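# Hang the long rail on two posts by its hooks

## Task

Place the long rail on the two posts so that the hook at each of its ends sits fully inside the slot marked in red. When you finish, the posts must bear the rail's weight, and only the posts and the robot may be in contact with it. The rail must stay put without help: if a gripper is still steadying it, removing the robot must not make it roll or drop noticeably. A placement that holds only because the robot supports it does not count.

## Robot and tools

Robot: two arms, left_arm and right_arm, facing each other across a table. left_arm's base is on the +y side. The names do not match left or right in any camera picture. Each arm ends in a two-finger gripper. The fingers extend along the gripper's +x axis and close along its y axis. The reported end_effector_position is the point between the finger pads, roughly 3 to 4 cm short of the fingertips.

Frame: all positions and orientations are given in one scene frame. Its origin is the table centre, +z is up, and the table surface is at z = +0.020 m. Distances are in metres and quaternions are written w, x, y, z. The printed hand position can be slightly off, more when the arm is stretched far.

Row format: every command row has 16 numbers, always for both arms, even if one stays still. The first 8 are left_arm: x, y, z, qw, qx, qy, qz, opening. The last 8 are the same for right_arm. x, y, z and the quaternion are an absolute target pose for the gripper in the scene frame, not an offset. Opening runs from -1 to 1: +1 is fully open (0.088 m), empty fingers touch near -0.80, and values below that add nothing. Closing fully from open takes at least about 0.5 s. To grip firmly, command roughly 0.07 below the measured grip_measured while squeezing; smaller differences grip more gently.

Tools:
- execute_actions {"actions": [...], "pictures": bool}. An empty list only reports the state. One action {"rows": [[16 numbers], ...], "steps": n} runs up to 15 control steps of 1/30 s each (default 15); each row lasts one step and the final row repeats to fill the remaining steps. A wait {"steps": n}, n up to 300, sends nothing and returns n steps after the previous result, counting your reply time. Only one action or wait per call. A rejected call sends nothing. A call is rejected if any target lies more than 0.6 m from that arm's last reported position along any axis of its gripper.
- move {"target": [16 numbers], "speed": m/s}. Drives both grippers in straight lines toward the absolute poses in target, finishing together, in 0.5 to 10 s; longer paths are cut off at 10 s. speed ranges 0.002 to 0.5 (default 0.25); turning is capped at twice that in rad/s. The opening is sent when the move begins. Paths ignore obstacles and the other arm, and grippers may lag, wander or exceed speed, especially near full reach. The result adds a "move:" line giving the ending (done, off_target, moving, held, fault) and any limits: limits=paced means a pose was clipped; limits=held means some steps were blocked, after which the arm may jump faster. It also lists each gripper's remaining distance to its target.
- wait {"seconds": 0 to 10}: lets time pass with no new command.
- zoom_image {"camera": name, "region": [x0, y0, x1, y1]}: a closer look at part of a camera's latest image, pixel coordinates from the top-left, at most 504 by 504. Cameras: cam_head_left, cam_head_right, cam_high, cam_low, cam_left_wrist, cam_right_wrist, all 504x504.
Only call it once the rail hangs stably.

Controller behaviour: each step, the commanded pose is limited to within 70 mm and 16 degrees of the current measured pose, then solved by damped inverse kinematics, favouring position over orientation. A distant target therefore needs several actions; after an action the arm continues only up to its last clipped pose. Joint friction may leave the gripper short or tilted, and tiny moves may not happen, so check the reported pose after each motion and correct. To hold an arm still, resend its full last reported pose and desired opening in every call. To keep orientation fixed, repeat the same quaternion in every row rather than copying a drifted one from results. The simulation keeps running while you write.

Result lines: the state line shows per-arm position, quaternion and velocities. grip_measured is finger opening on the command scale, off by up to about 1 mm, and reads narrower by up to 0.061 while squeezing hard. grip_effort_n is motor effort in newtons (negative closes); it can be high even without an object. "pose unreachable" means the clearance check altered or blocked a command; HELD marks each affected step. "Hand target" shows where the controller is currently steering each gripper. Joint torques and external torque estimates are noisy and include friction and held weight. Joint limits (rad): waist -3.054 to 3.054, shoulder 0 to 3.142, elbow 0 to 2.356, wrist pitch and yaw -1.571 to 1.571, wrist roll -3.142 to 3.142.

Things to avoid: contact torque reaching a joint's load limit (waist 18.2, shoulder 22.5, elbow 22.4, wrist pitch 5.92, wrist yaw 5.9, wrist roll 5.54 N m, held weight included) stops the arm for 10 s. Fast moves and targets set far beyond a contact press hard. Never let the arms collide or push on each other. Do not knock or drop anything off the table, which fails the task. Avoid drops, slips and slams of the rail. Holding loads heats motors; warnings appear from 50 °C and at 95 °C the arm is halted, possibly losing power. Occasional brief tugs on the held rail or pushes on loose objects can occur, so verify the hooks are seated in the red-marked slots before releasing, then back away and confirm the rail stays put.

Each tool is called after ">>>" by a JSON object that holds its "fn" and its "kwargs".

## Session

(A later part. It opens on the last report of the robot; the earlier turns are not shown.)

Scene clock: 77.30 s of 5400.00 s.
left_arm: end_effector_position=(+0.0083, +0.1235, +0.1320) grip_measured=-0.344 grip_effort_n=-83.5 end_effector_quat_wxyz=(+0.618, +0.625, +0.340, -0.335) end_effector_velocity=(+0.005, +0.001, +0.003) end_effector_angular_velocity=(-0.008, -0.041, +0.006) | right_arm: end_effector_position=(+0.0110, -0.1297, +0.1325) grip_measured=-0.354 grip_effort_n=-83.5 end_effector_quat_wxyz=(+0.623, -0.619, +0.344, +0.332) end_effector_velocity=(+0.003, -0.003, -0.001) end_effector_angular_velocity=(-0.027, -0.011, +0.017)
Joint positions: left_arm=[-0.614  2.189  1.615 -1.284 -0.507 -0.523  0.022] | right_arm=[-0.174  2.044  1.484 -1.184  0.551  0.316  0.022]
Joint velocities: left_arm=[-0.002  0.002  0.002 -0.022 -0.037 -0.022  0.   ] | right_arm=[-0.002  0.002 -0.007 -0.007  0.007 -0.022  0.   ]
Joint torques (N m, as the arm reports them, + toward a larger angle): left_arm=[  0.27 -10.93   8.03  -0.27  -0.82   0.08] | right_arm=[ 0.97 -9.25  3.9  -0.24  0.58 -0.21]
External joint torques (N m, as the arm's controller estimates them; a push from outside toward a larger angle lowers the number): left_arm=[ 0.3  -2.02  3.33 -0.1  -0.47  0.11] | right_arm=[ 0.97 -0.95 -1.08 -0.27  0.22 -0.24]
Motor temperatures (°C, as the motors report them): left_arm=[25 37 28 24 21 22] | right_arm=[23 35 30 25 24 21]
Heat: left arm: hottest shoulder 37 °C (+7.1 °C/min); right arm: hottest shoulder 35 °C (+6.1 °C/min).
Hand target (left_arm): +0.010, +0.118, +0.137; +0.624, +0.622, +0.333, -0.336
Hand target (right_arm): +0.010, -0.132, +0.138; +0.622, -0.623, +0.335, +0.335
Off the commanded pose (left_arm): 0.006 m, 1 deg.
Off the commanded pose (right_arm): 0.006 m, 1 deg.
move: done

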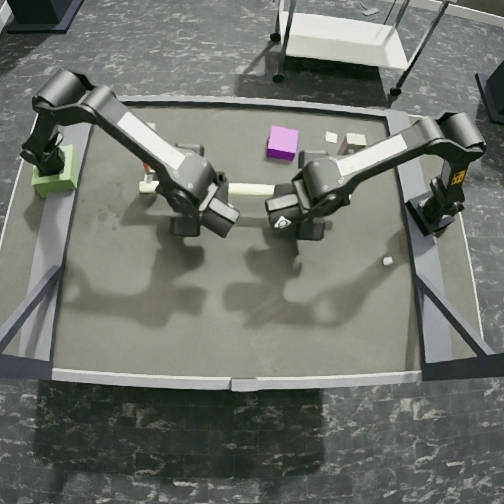

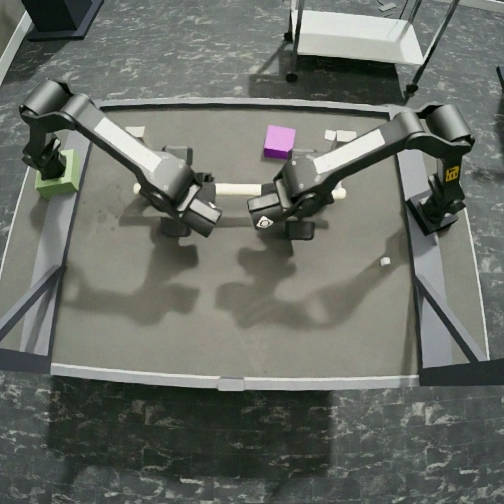

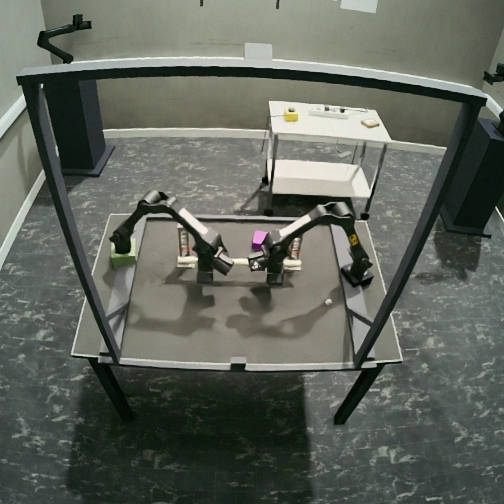

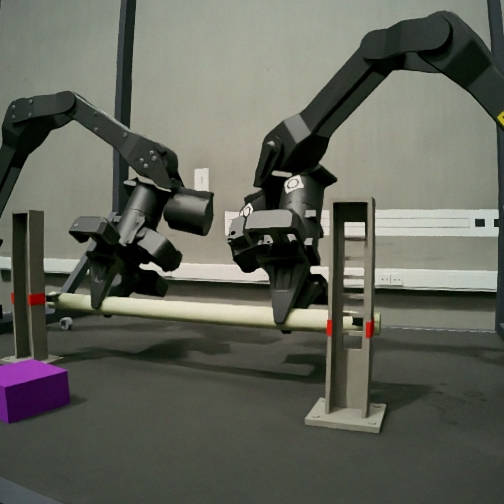

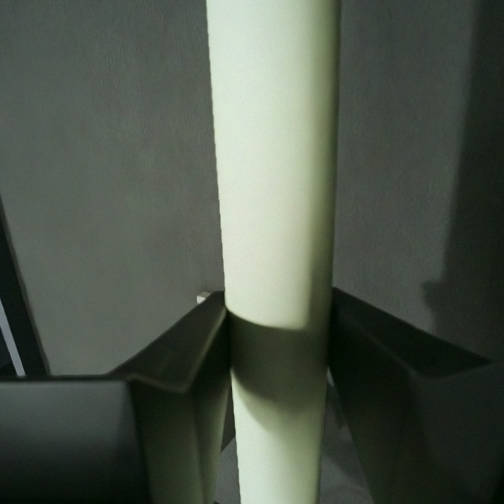

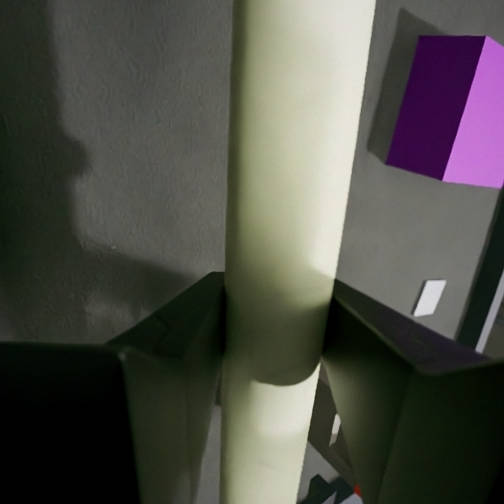

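>>> {"fn": "move", "kwargs": {"target": [0.03, 0.117, 0.139, 0.6229, 0.6229, 0.3347, -0.3347, -0.42, 0.03, -0.134, 0.139, 0.6229, -0.6229, 0.3347, 0.3347, -0.42], "speed": 0.03}}

>>> {"fn": "zoom_image", "kwargs": {"camera": "cam_low", "region": [290, 270, 410, 370]}}

>>> {"fn": "zoom_image", "kwargs": {"camera": "cam_low", "region": [0, 250, 120, 350]}}

>>> {"fn": "zoom_image", "kwargs": {"camera": "cam_high", "region": [150, 210, 340, 290]}}

Scene clock: 83.50 s of 5400.00 s.
left_arm: end_effector_position=(+0.0270, +0.1187, +0.1301) grip_measured=-0.344 grip_effort_n=-83.5 end_effector_quat_wxyz=(+0.618, +0.627, +0.342, -0.330) end_effector_velocity=(-0.002, +0.000, -0.000) end_effector_angular_velocity=(-0.001, -0.005, -0.015) | right_arm: end_effector_position=(+0.0293, -0.1336, +0.1326) grip_measured=-0.354 grip_effort_n=-83.5 end_effector_quat_wxyz=(+0.623, -0.621, +0.345, +0.329) end_effector_velocity=(+0.000, -0.002, -0.003) end_effector_angular_velocity=(-0.008, +0.007, +0.003)
Joint positions: left_arm=[-0.565  2.182  1.596 -1.258 -0.52  -0.479  0.022] | right_arm=[-0.22   2.013  1.439 -1.149  0.559  0.268  0.022]
Joint velocities: left_arm=[-0.007 -0.002 -0.007  0.007 -0.007  0.007 -0.   ] | right_arm=[-0.002 -0.002 -0.012  0.007 -0.007 -0.007 -0.   ]
Joint torques (N m, as the arm reports them, + toward a larger angle): left_arm=[  0.37 -14.27   5.21   0.06  -0.82   0.38] | right_arm=[ 0.29 -9.27  4.18  0.29  0.63 -0.53]
External joint torques (N m, as the arm's controller estimates them; a push from outside toward a larger angle lowers the number): left_arm=[ 0.47 -5.43  0.49  0.18 -0.47  0.41] | right_arm=[ 0.3  -1.12 -0.8   0.22  0.27 -0.56]
Motor temperatures (°C, as the motors report them): left_arm=[25 38 28 24 21 22] | right_arm=[23 36 30 25 24 22]
Heat: left arm: hottest shoulder 38 °C (+8.1 °C/min); right arm: hottest shoulder 36 °C (+6.1 °C/min).
Hand target (left_arm): +0.030, +0.117, +0.139; +0.623, +0.623, +0.335, -0.334
Hand target (right_arm): +0.030, -0.134, +0.139; +0.623, -0.623, +0.335, +0.334
Off the commanded pose (left_arm): 0.010 m, 1 deg.
Off the commanded pose (right_arm): 0.006 m, 1 deg.
After step 90, 2.13 s passed at rest.
move: off_target (left_arm)

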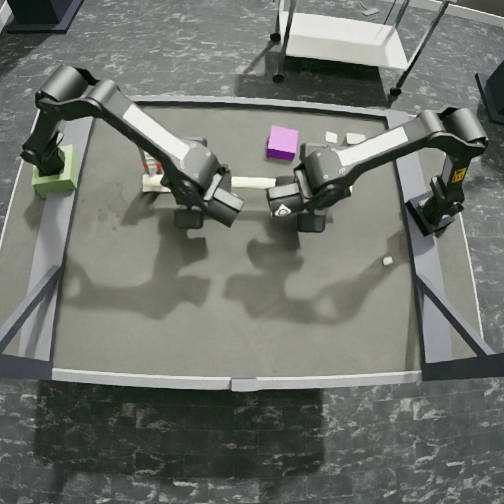

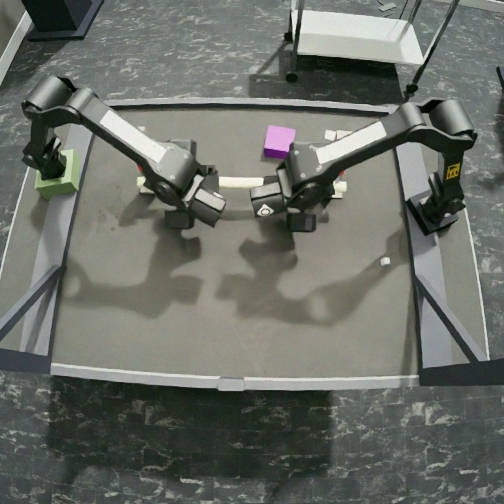

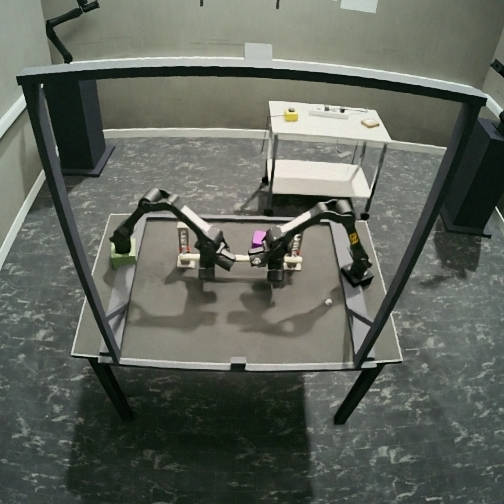

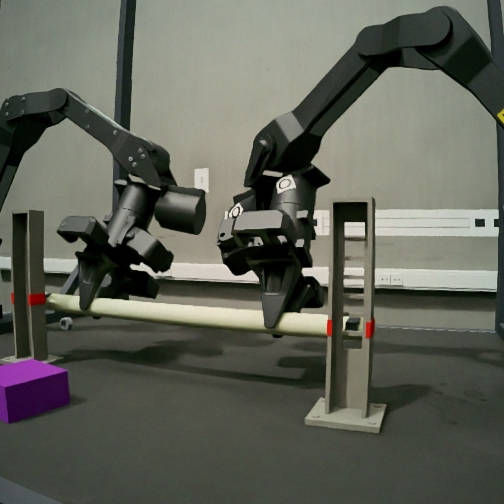

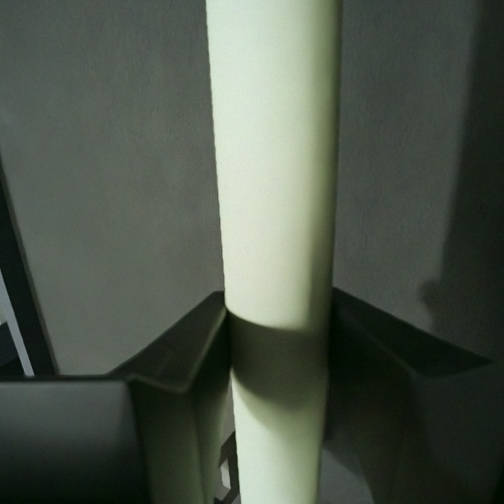

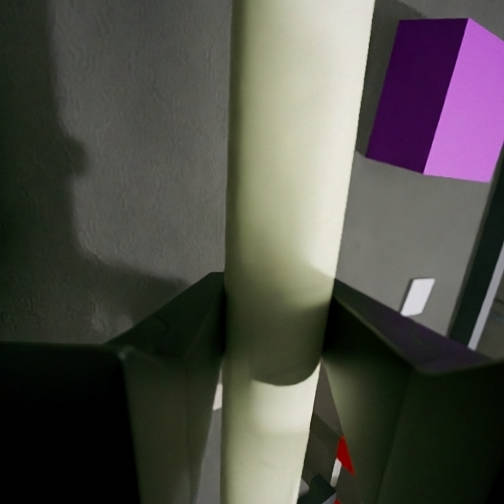

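Region (290, 270, 410, 370) of cam_low's 504x504 image, scaled by 4.200, with more detail than that image has.

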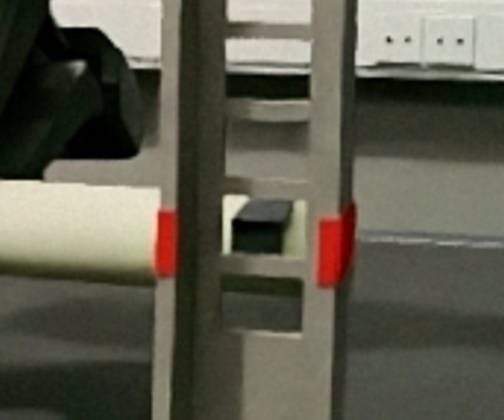

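Region (0, 250, 120, 350) of cam_low's 504x504 image, scaled by 4.200, with more detail than that image has.

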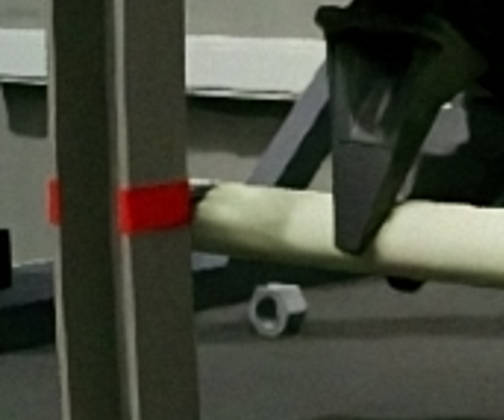

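Region (150, 210, 340, 290) of cam_high's 504x504 image, scaled by 2.653, with more detail than that image has; it fills the top 212 rows of this view, and the rest is white.

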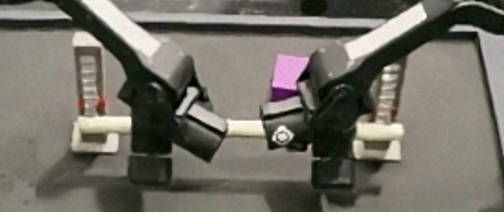

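>>> {"fn": "move", "kwargs": {"target": [0.03,0.120,0.144,0.6229,0.6229,0.3347,-0.3347,-0.42,0.03,-0.131,0.140,0.6229,-0.6229,0.3347,0.3347,-0.42], "speed": 0.02}}

>>> {"fn": "zoom_image", "kwargs": {"camera": "cam_low", "region": [290,270,410,370]}}

>>> {"fn": "zoom_image", "kwargs": {"camera": "cam_low", "region": [0,250,120,350]}}

Scene clock: 92.37 s of 5400.00 s.
left_arm: end_effector_position=(+0.0275, +0.1198, +0.1341) grip_measured=-0.344 grip_effort_n=-83.5 end_effector_quat_wxyz=(+0.619, +0.625, +0.341, -0.331) end_effector_velocity=(+0.003, +0.002, -0.000) end_effector_angular_velocity=(+0.003, -0.026, -0.002) | right_arm: end_effector_position=(+0.0304, -0.1335, +0.1329) grip_measured=-0.354 grip_effort_n=-83.5 end_effector_quat_wxyz=(+0.624, -0.621, +0.343, +0.328) end_effector_velocity=(-0.001, -0.003, -0.001) end_effector_angular_velocity=(-0.016, +0.020, +0.000)
Joint positions: left_arm=[-0.565  2.169  1.592 -1.262 -0.52  -0.478  0.022] | right_arm=[-0.222  2.013  1.438 -1.148  0.564  0.267  0.022]
Joint velocities: left_arm=[-0.002  0.002 -0.007 -0.007 -0.022 -0.007  0.   ] | right_arm=[-0.002 -0.002 -0.002 -0.007 -0.022 -0.007 -0.   ]
Joint torques (N m, as the arm reports them, + toward a larger angle): left_arm=[  0.12 -14.56   4.78  -0.41  -0.74   0.25] | right_arm=[ 0.33 -8.55  6.09 -0.17  0.51 -0.58]
External joint torques (N m, as the arm's controller estimates them; a push from outside toward a larger angle lowers the number): left_arm=[ 0.11 -5.77  0.04 -0.28 -0.38  0.29] | right_arm=[ 0.32 -0.44  1.13 -0.23  0.15 -0.61]
Motor temperatures (°C, as the motors report them): left_arm=[25 41 28 24 21 22] | right_arm=[23 38 30 25 25 22]
Heat: left arm: hottest shoulder 41 °C (+11.1 °C/min); right arm: hottest shoulder 38 °C (+7.1 °C/min).
Hand target (left_arm): +0.030, +0.120, +0.144; +0.623, +0.623, +0.335, -0.335
Hand target (right_arm): +0.030, -0.131, +0.140; +0.623, -0.623, +0.335, +0.334
Off the commanded pose (left_arm): 0.010 m, 1 deg.
Off the commanded pose (right_arm): 0.008 m, 1 deg.
After step 90, 4.93 s passed at rest.
move: off_target (left_arm)

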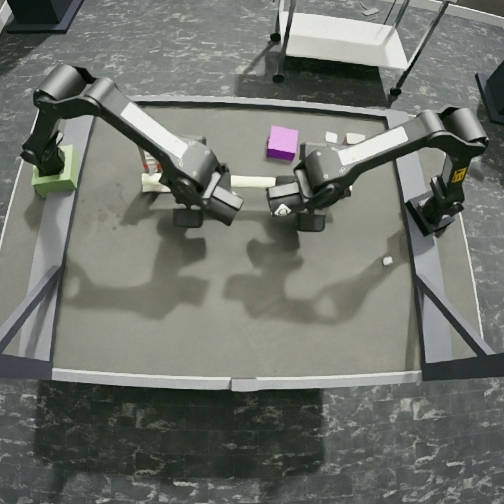

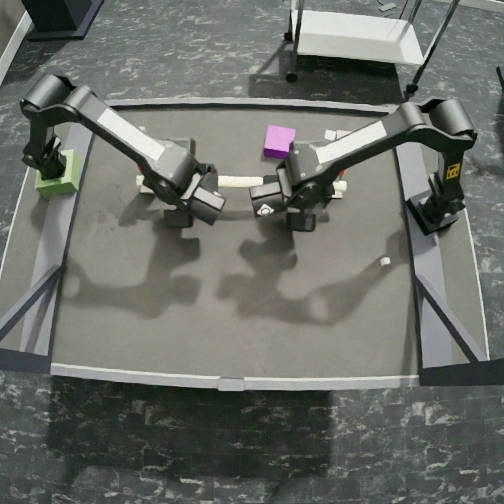

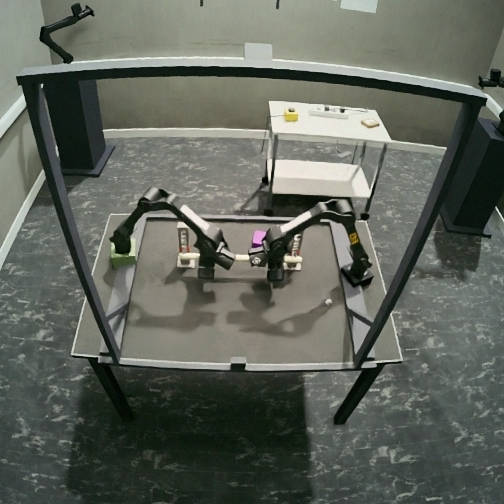

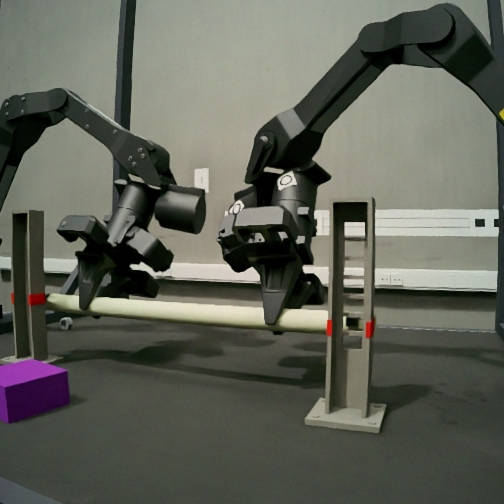

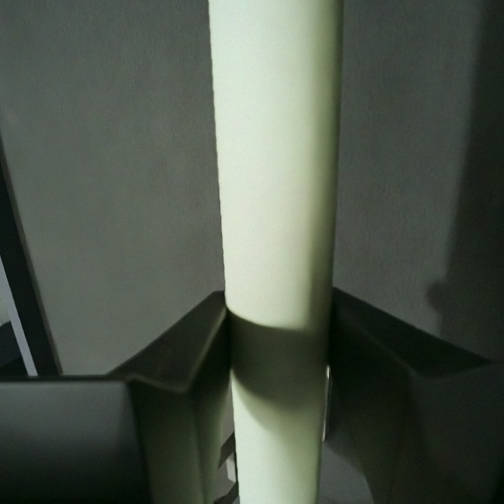

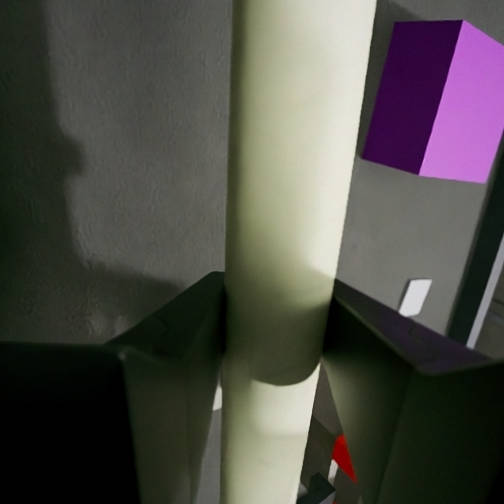

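Region (290, 270, 410, 370) of cam_low's 504x504 image, scaled by 4.200, with more detail than that image has.

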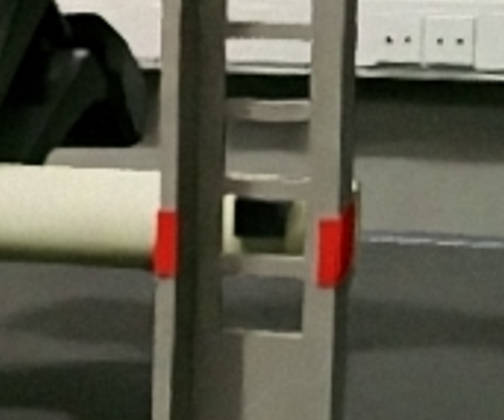

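Region (0, 250, 120, 350) of cam_low's 504x504 image, scaled by 4.200, with more detail than that image has.

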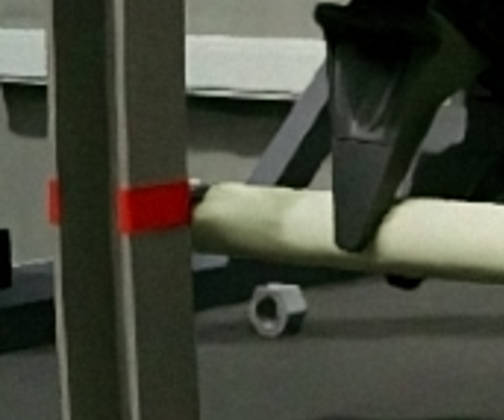

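>>> {"fn": "move", "kwargs": {"target": [0.040,0.122,0.1435,0.6229,0.6229,0.3347,-0.3347,-0.42,0.039,-0.129,0.1395,0.6229,-0.6229,0.3347,0.3347,-0.42], "speed": 0.015}}

>>> {"fn": "zoom_image", "kwargs": {"camera": "cam_low", "region": [290,270,410,370]}}

>>> {"fn": "zoom_image", "kwargs": {"camera": "cam_low", "region": [0,250,120,350]}}

Scene clock: 97.00 s of 5400.00 s.
left_arm: end_effector_position=(+0.0358, +0.1225, +0.1338) grip_measured=-0.344 grip_effort_n=-83.5 end_effector_quat_wxyz=(+0.616, +0.628, +0.340, -0.333) end_effector_velocity=(+0.003, +0.001, +0.001) end_effector_angular_velocity=(-0.001, -0.039, -0.011) | right_arm: end_effector_position=(+0.0358, -0.1308, +0.1325) grip_measured=-0.354 grip_effort_n=-83.5 end_effector_quat_wxyz=(+0.624, -0.620, +0.343, +0.330) end_effector_velocity=(-0.001, -0.003, -0.003) end_effector_angular_velocity=(-0.020, +0.019, +0.001)
Joint positions: left_arm=[-0.548  2.145  1.554 -1.238 -0.524 -0.451  0.022] | right_arm=[-0.239  2.013  1.438 -1.133  0.564  0.244  0.022]
Joint velocities: left_arm=[-0.007  0.002 -0.007 -0.007 -0.037 -0.007 -0.   ] | right_arm=[-0.002  0.002 -0.002 -0.007 -0.022 -0.007 -0.   ]
Joint torques (N m, as the arm reports them, + toward a larger angle): left_arm=[  0.51 -14.35   4.98  -0.24  -0.82   0.18] | right_arm=[-0.53 -8.67  5.59  0.04  0.61 -0.78]
External joint torques (N m, as the arm's controller estimates them; a push from outside toward a larger angle lowers the number): left_arm=[ 0.59 -5.75  0.28 -0.13 -0.47  0.21] | right_arm=[-0.53 -0.53  0.56 -0.07  0.24 -0.8 ]
Motor temperatures (°C, as the motors report them): left_arm=[25 43 28 24 21 22] | right_arm=[23 38 30 25 25 22]
Heat: left arm: hottest shoulder 43 °C (+13.0 °C/min); right arm: hottest shoulder 38 °C (+7.0 °C/min).
Hand target (left_arm): +0.040, +0.122, +0.143; +0.623, +0.623, +0.335, -0.335
Hand target (right_arm): +0.039, -0.129, +0.139; +0.623, -0.623, +0.335, +0.334
Off the commanded pose (left_arm): 0.011 m, 1 deg.
Off the commanded pose (right_arm): 0.008 m, 1 deg.
After step 90, 0.37 s passed at rest.
move: off_target (left_arm)

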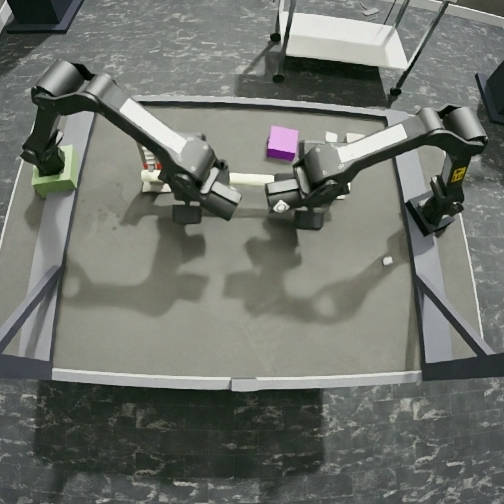

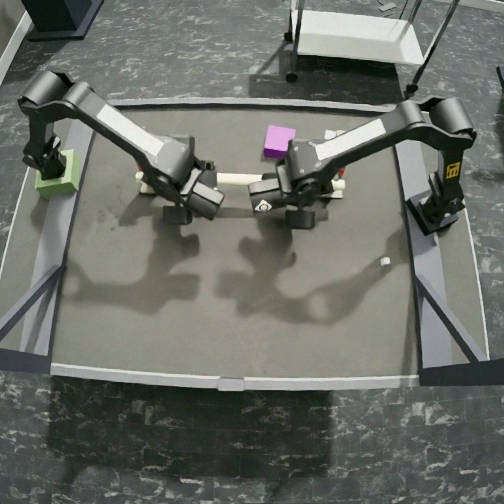

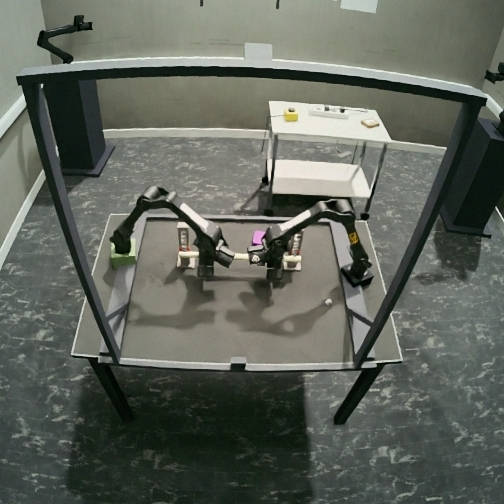

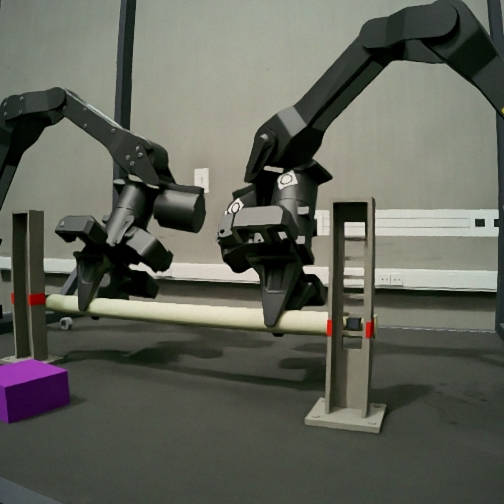

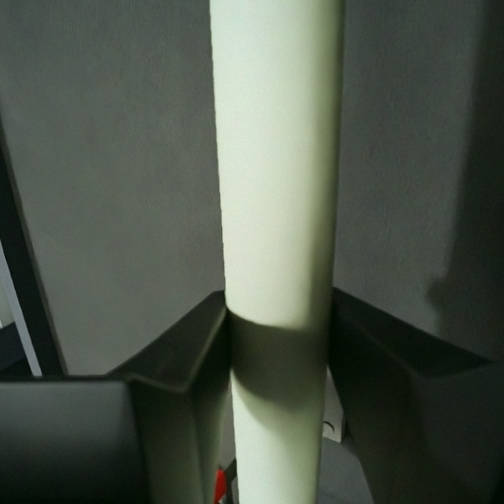

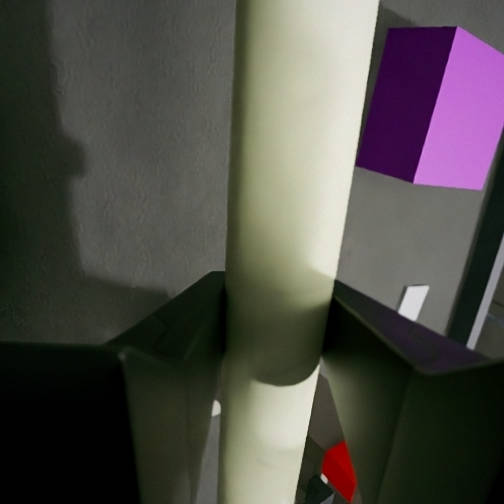

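Region (290, 270, 410, 370) of cam_low's 504x504 image, scaled by 4.200, with more detail than that image has.

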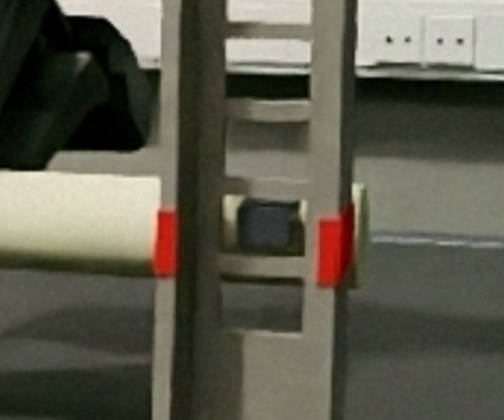

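Region (0, 250, 120, 350) of cam_low's 504x504 image, scaled by 4.200, with more detail than that image has.

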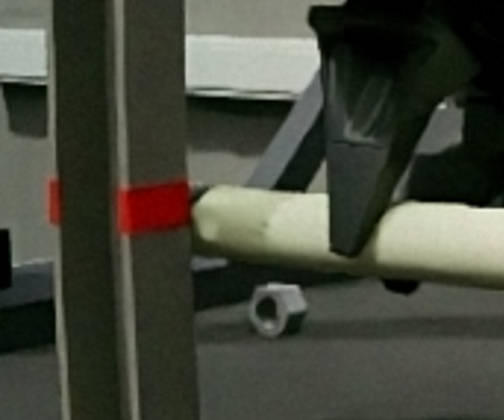

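Well centred. Continue.

>>> {"fn": "move", "kwargs": {"target": [0.052,0.122,0.1435,0.6229,0.6229,0.3347,-0.3347,-0.42,0.051,-0.129,0.1395,0.6229,-0.6229,0.3347,0.3347,-0.42], "speed": 0.015}}

>>> {"fn": "zoom_image", "kwargs": {"camera": "cam_low", "region": [290,270,410,370]}}

>>> {"fn": "zoom_image", "kwargs": {"camera": "cam_low", "region": [0,250,120,350]}}

Scene clock: 101.27 s of 5400.00 s.
left_arm: end_effector_position=(+0.0433, +0.1233, +0.1322) grip_measured=-0.344 grip_effort_n=-83.5 end_effector_quat_wxyz=(+0.612, +0.629, +0.340, -0.337) end_effector_velocity=(+0.001, +0.003, +0.000) end_effector_angular_velocity=(+0.005, -0.011, +0.002) | right_arm: end_effector_position=(+0.0383, -0.1292, +0.1330) grip_measured=-0.354 grip_effort_n=-83.5 end_effector_quat_wxyz=(+0.620, -0.615, +0.349, +0.340) end_effector_velocity=(+0.002, -0.003, +0.000) end_effector_angular_velocity=(-0.012, +0.006, -0.002)
Joint positions: left_arm=[-0.528  2.128  1.523 -1.208 -0.523 -0.416  0.022] | right_arm=[-0.255  2.003  1.435 -1.117  0.542  0.218  0.022]
Joint velocities: left_arm=[-0.002 -0.002 -0.007 -0.007 -0.007 -0.007 -0.   ] | right_arm=[-0.007 -0.007 -0.007 -0.007 -0.007 -0.007  0.   ]
Joint torques (N m, as the arm reports them, + toward a larger angle): left_arm=[  1.26 -14.54   5.08  -0.36  -1.07   0.07] | right_arm=[-2.15 -8.83  4.22  0.53  1.27 -1.09]
External joint torques (N m, as the arm's controller estimates them; a push from outside toward a larger angle lowers the number): left_arm=[ 1.26 -6.04  0.41 -0.26 -0.72  0.1 ] | right_arm=[-2.13 -0.66 -0.87  0.39  0.91 -1.12]
Motor temperatures (°C, as the motors report them): left_arm=[25 44 28 24 22 22] | right_arm=[23 38 30 24 25 22]
Heat: left arm: hottest shoulder 44 °C (+13.2 °C/min); right arm: hottest shoulder 38 °C (+7.1 °C/min).
Hand target (left_arm): +0.052, +0.122, +0.143; +0.623, +0.623, +0.335, -0.334
Hand target (right_arm): +0.051, -0.129, +0.140; +0.623, -0.623, +0.335, +0.334
Off the commanded pose (left_arm): 0.014 m, 2 deg.
Off the commanded pose (right_arm): 0.014 m, 2 deg.
move: off_target (left_arm, right_arm)

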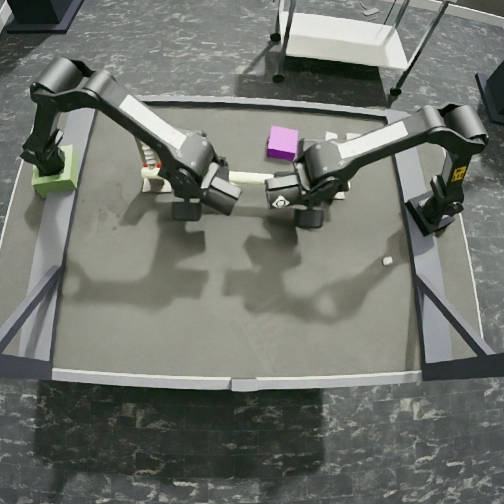

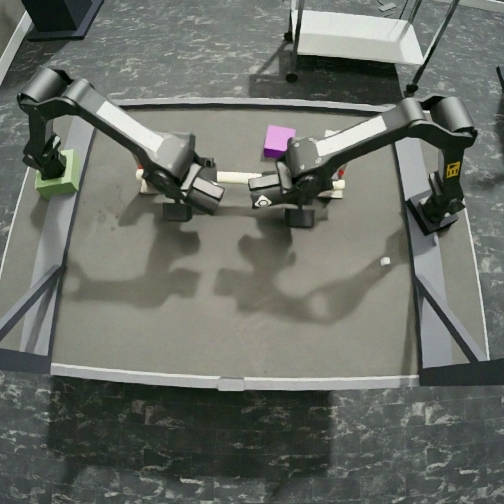

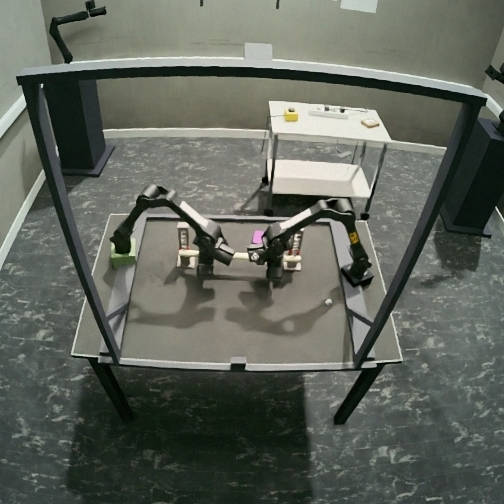

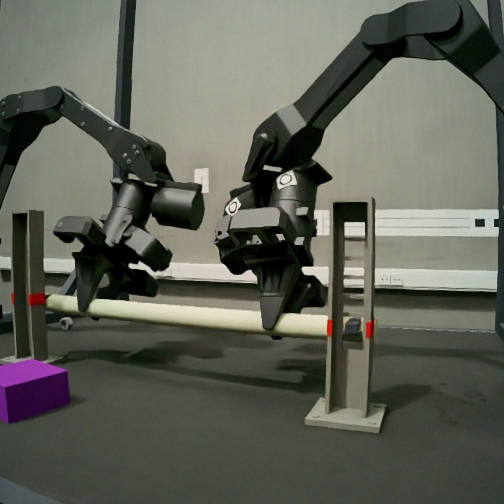

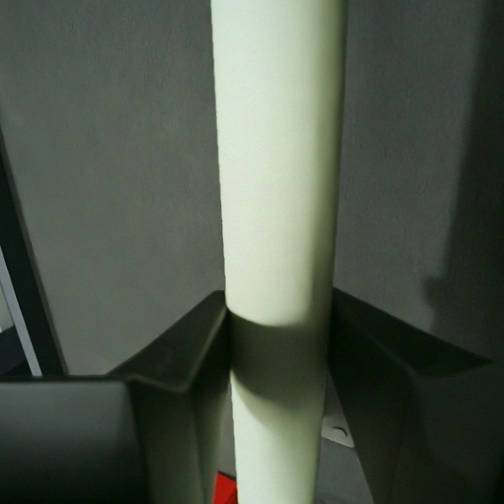

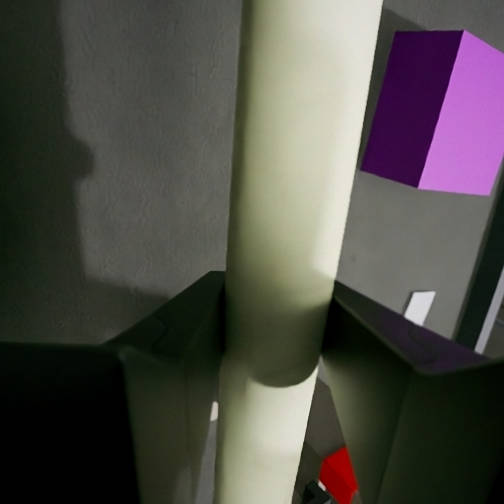

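Region (290, 270, 410, 370) of cam_low's 504x504 image, scaled by 4.200, with more detail than that image has.

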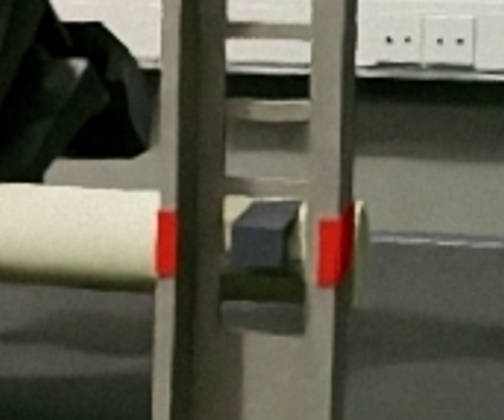

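Region (0, 250, 120, 350) of cam_low's 504x504 image, scaled by 4.200, with more detail than that image has.

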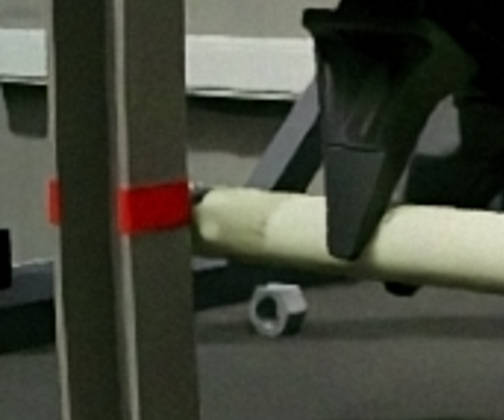

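>>> {"fn": "move", "kwargs": {"target": [0.046,0.122,0.1435,0.6229,0.6229,0.3347,-0.3347,-0.42,0.039,-0.129,0.1395,0.6229,-0.6229,0.3347,0.3347,-0.42], "speed": 0.015}}

>>> {"fn": "zoom_image", "kwargs": {"camera": "cam_high", "region": [270,225,330,275]}}

>>> {"fn": "zoom_image", "kwargs": {"camera": "cam_right_wrist", "region": [270,420,390,504]}}

>>> {"fn": "zoom_image", "kwargs": {"camera": "cam_low", "region": [20,280,80,320]}}

Scene clock: 106.63 s of 5400.00 s.
left_arm: end_effector_position=(+0.0426, +0.1244, +0.1329) grip_measured=-0.344 grip_effort_n=-83.5 end_effector_quat_wxyz=(+0.613, +0.630, +0.339, -0.335) end_effector_velocity=(-0.003, +0.003, +0.001) end_effector_angular_velocity=(+0.006, +0.019, +0.009) | right_arm: end_effector_position=(+0.0377, -0.1293, +0.1341) grip_measured=-0.354 grip_effort_n=-83.5 end_effector_quat_wxyz=(+0.626, -0.614, +0.346, +0.335) end_effector_velocity=(-0.001, -0.002, -0.000) end_effector_angular_velocity=(-0.012, +0.006, +0.008)
Joint positions: left_arm=[-0.532  2.128  1.523 -1.215 -0.526 -0.423  0.022] | right_arm=[-0.248  2.003  1.435 -1.12   0.554  0.233  0.022]
Joint velocities: left_arm=[-0.002 -0.007 -0.002 -0.007  0.022 -0.007 -0.   ] | right_arm=[ 0.002 -0.002 -0.002 -0.007 -0.007 -0.007 -0.   ]
Joint torques (N m, as the arm reports them, + toward a larger angle): left_arm=[  0.47 -13.13   7.01  -0.77  -0.86  -0.27] | right_arm=[ 0.35 -7.85  5.98 -0.73  0.83 -0.5 ]
External joint torques (N m, as the arm's controller estimates them; a push from outside toward a larger angle lowers the number): left_arm=[ 0.49 -4.52  2.23 -0.68 -0.5  -0.24] | right_arm=[ 0.31  0.24  0.92 -0.86  0.47 -0.53]
Motor temperatures (°C, as the motors report them): left_arm=[25 45 27 24 22 22] | right_arm=[23 39 30 24 25 22]
Heat: left arm: hottest shoulder 45 °C (+13.1 °C/min); right arm: hottest shoulder 39 °C (+7.1 °C/min).
Hand target (left_arm): +0.046, +0.122, +0.143; +0.623, +0.623, +0.335, -0.335
Hand target (right_arm): +0.039, -0.129, +0.140; +0.623, -0.623, +0.335, +0.335
Off the commanded pose (left_arm): 0.011 m, 2 deg.
Off the commanded pose (right_arm): 0.006 m, 2 deg.
After step 90, 0.97 s passed at rest.
move: off_target (left_arm)

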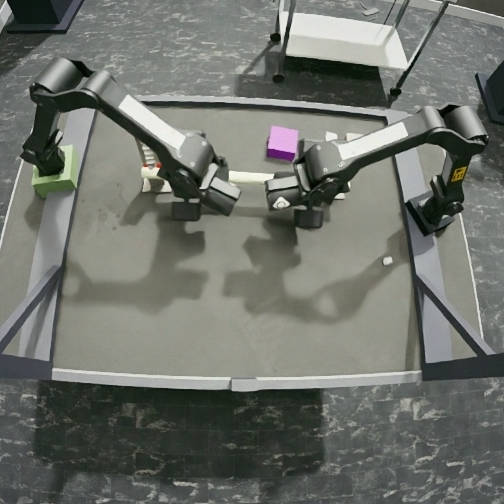

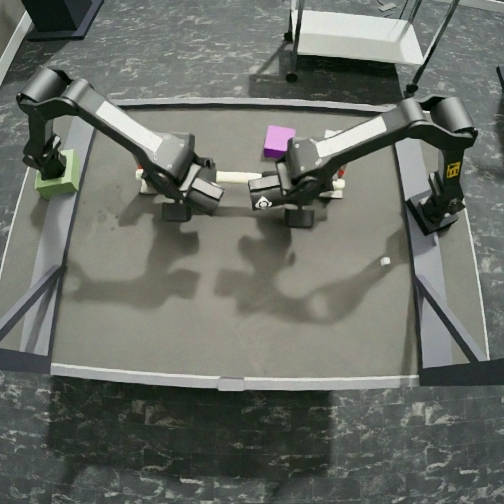

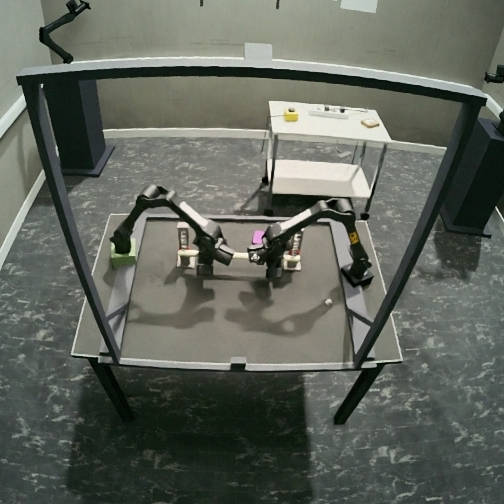

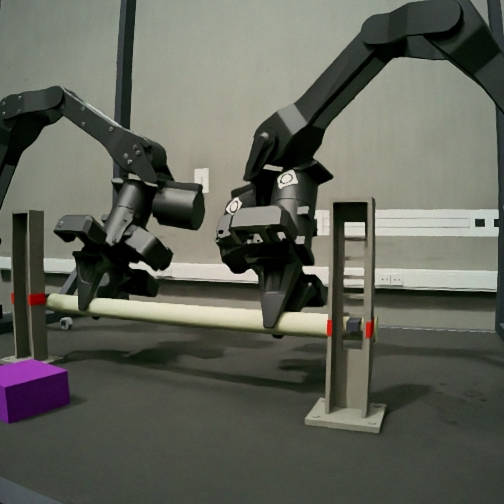

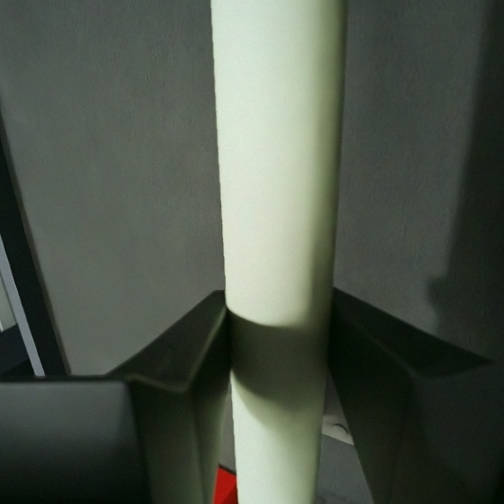

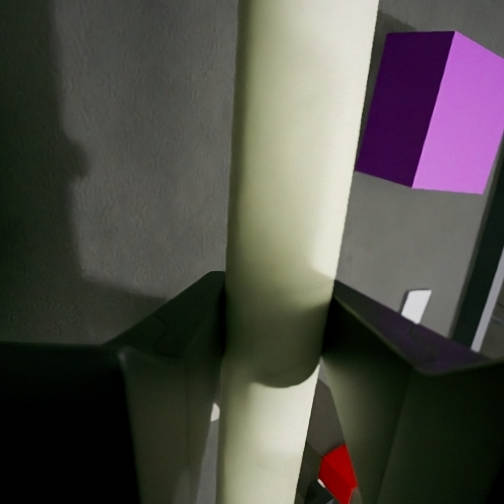

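Region (270, 225, 330, 275) of cam_high's 504x504 image, scaled by 8.400, with more detail than that image has.

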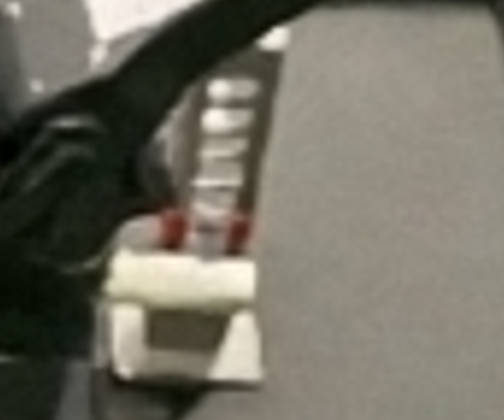

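Region (270, 420, 390, 504) of cam_right_wrist's 504x504 image, scaled by 4.200, with more detail than that image has; it fills the top 353 rows of this view, and the rest is white.

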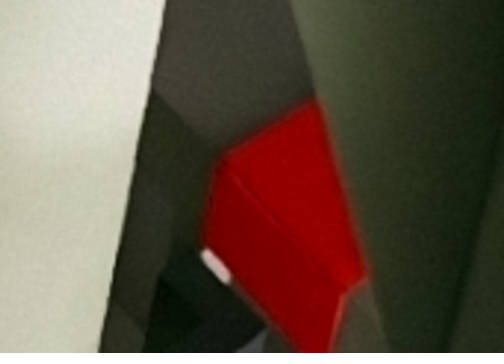

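Region (20, 280, 80, 320) of cam_low's 504x504 image, scaled by 8.400, with more detail than that image has.

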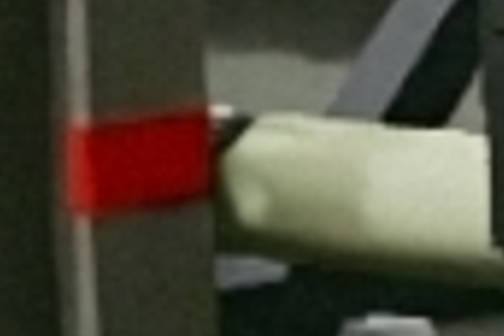

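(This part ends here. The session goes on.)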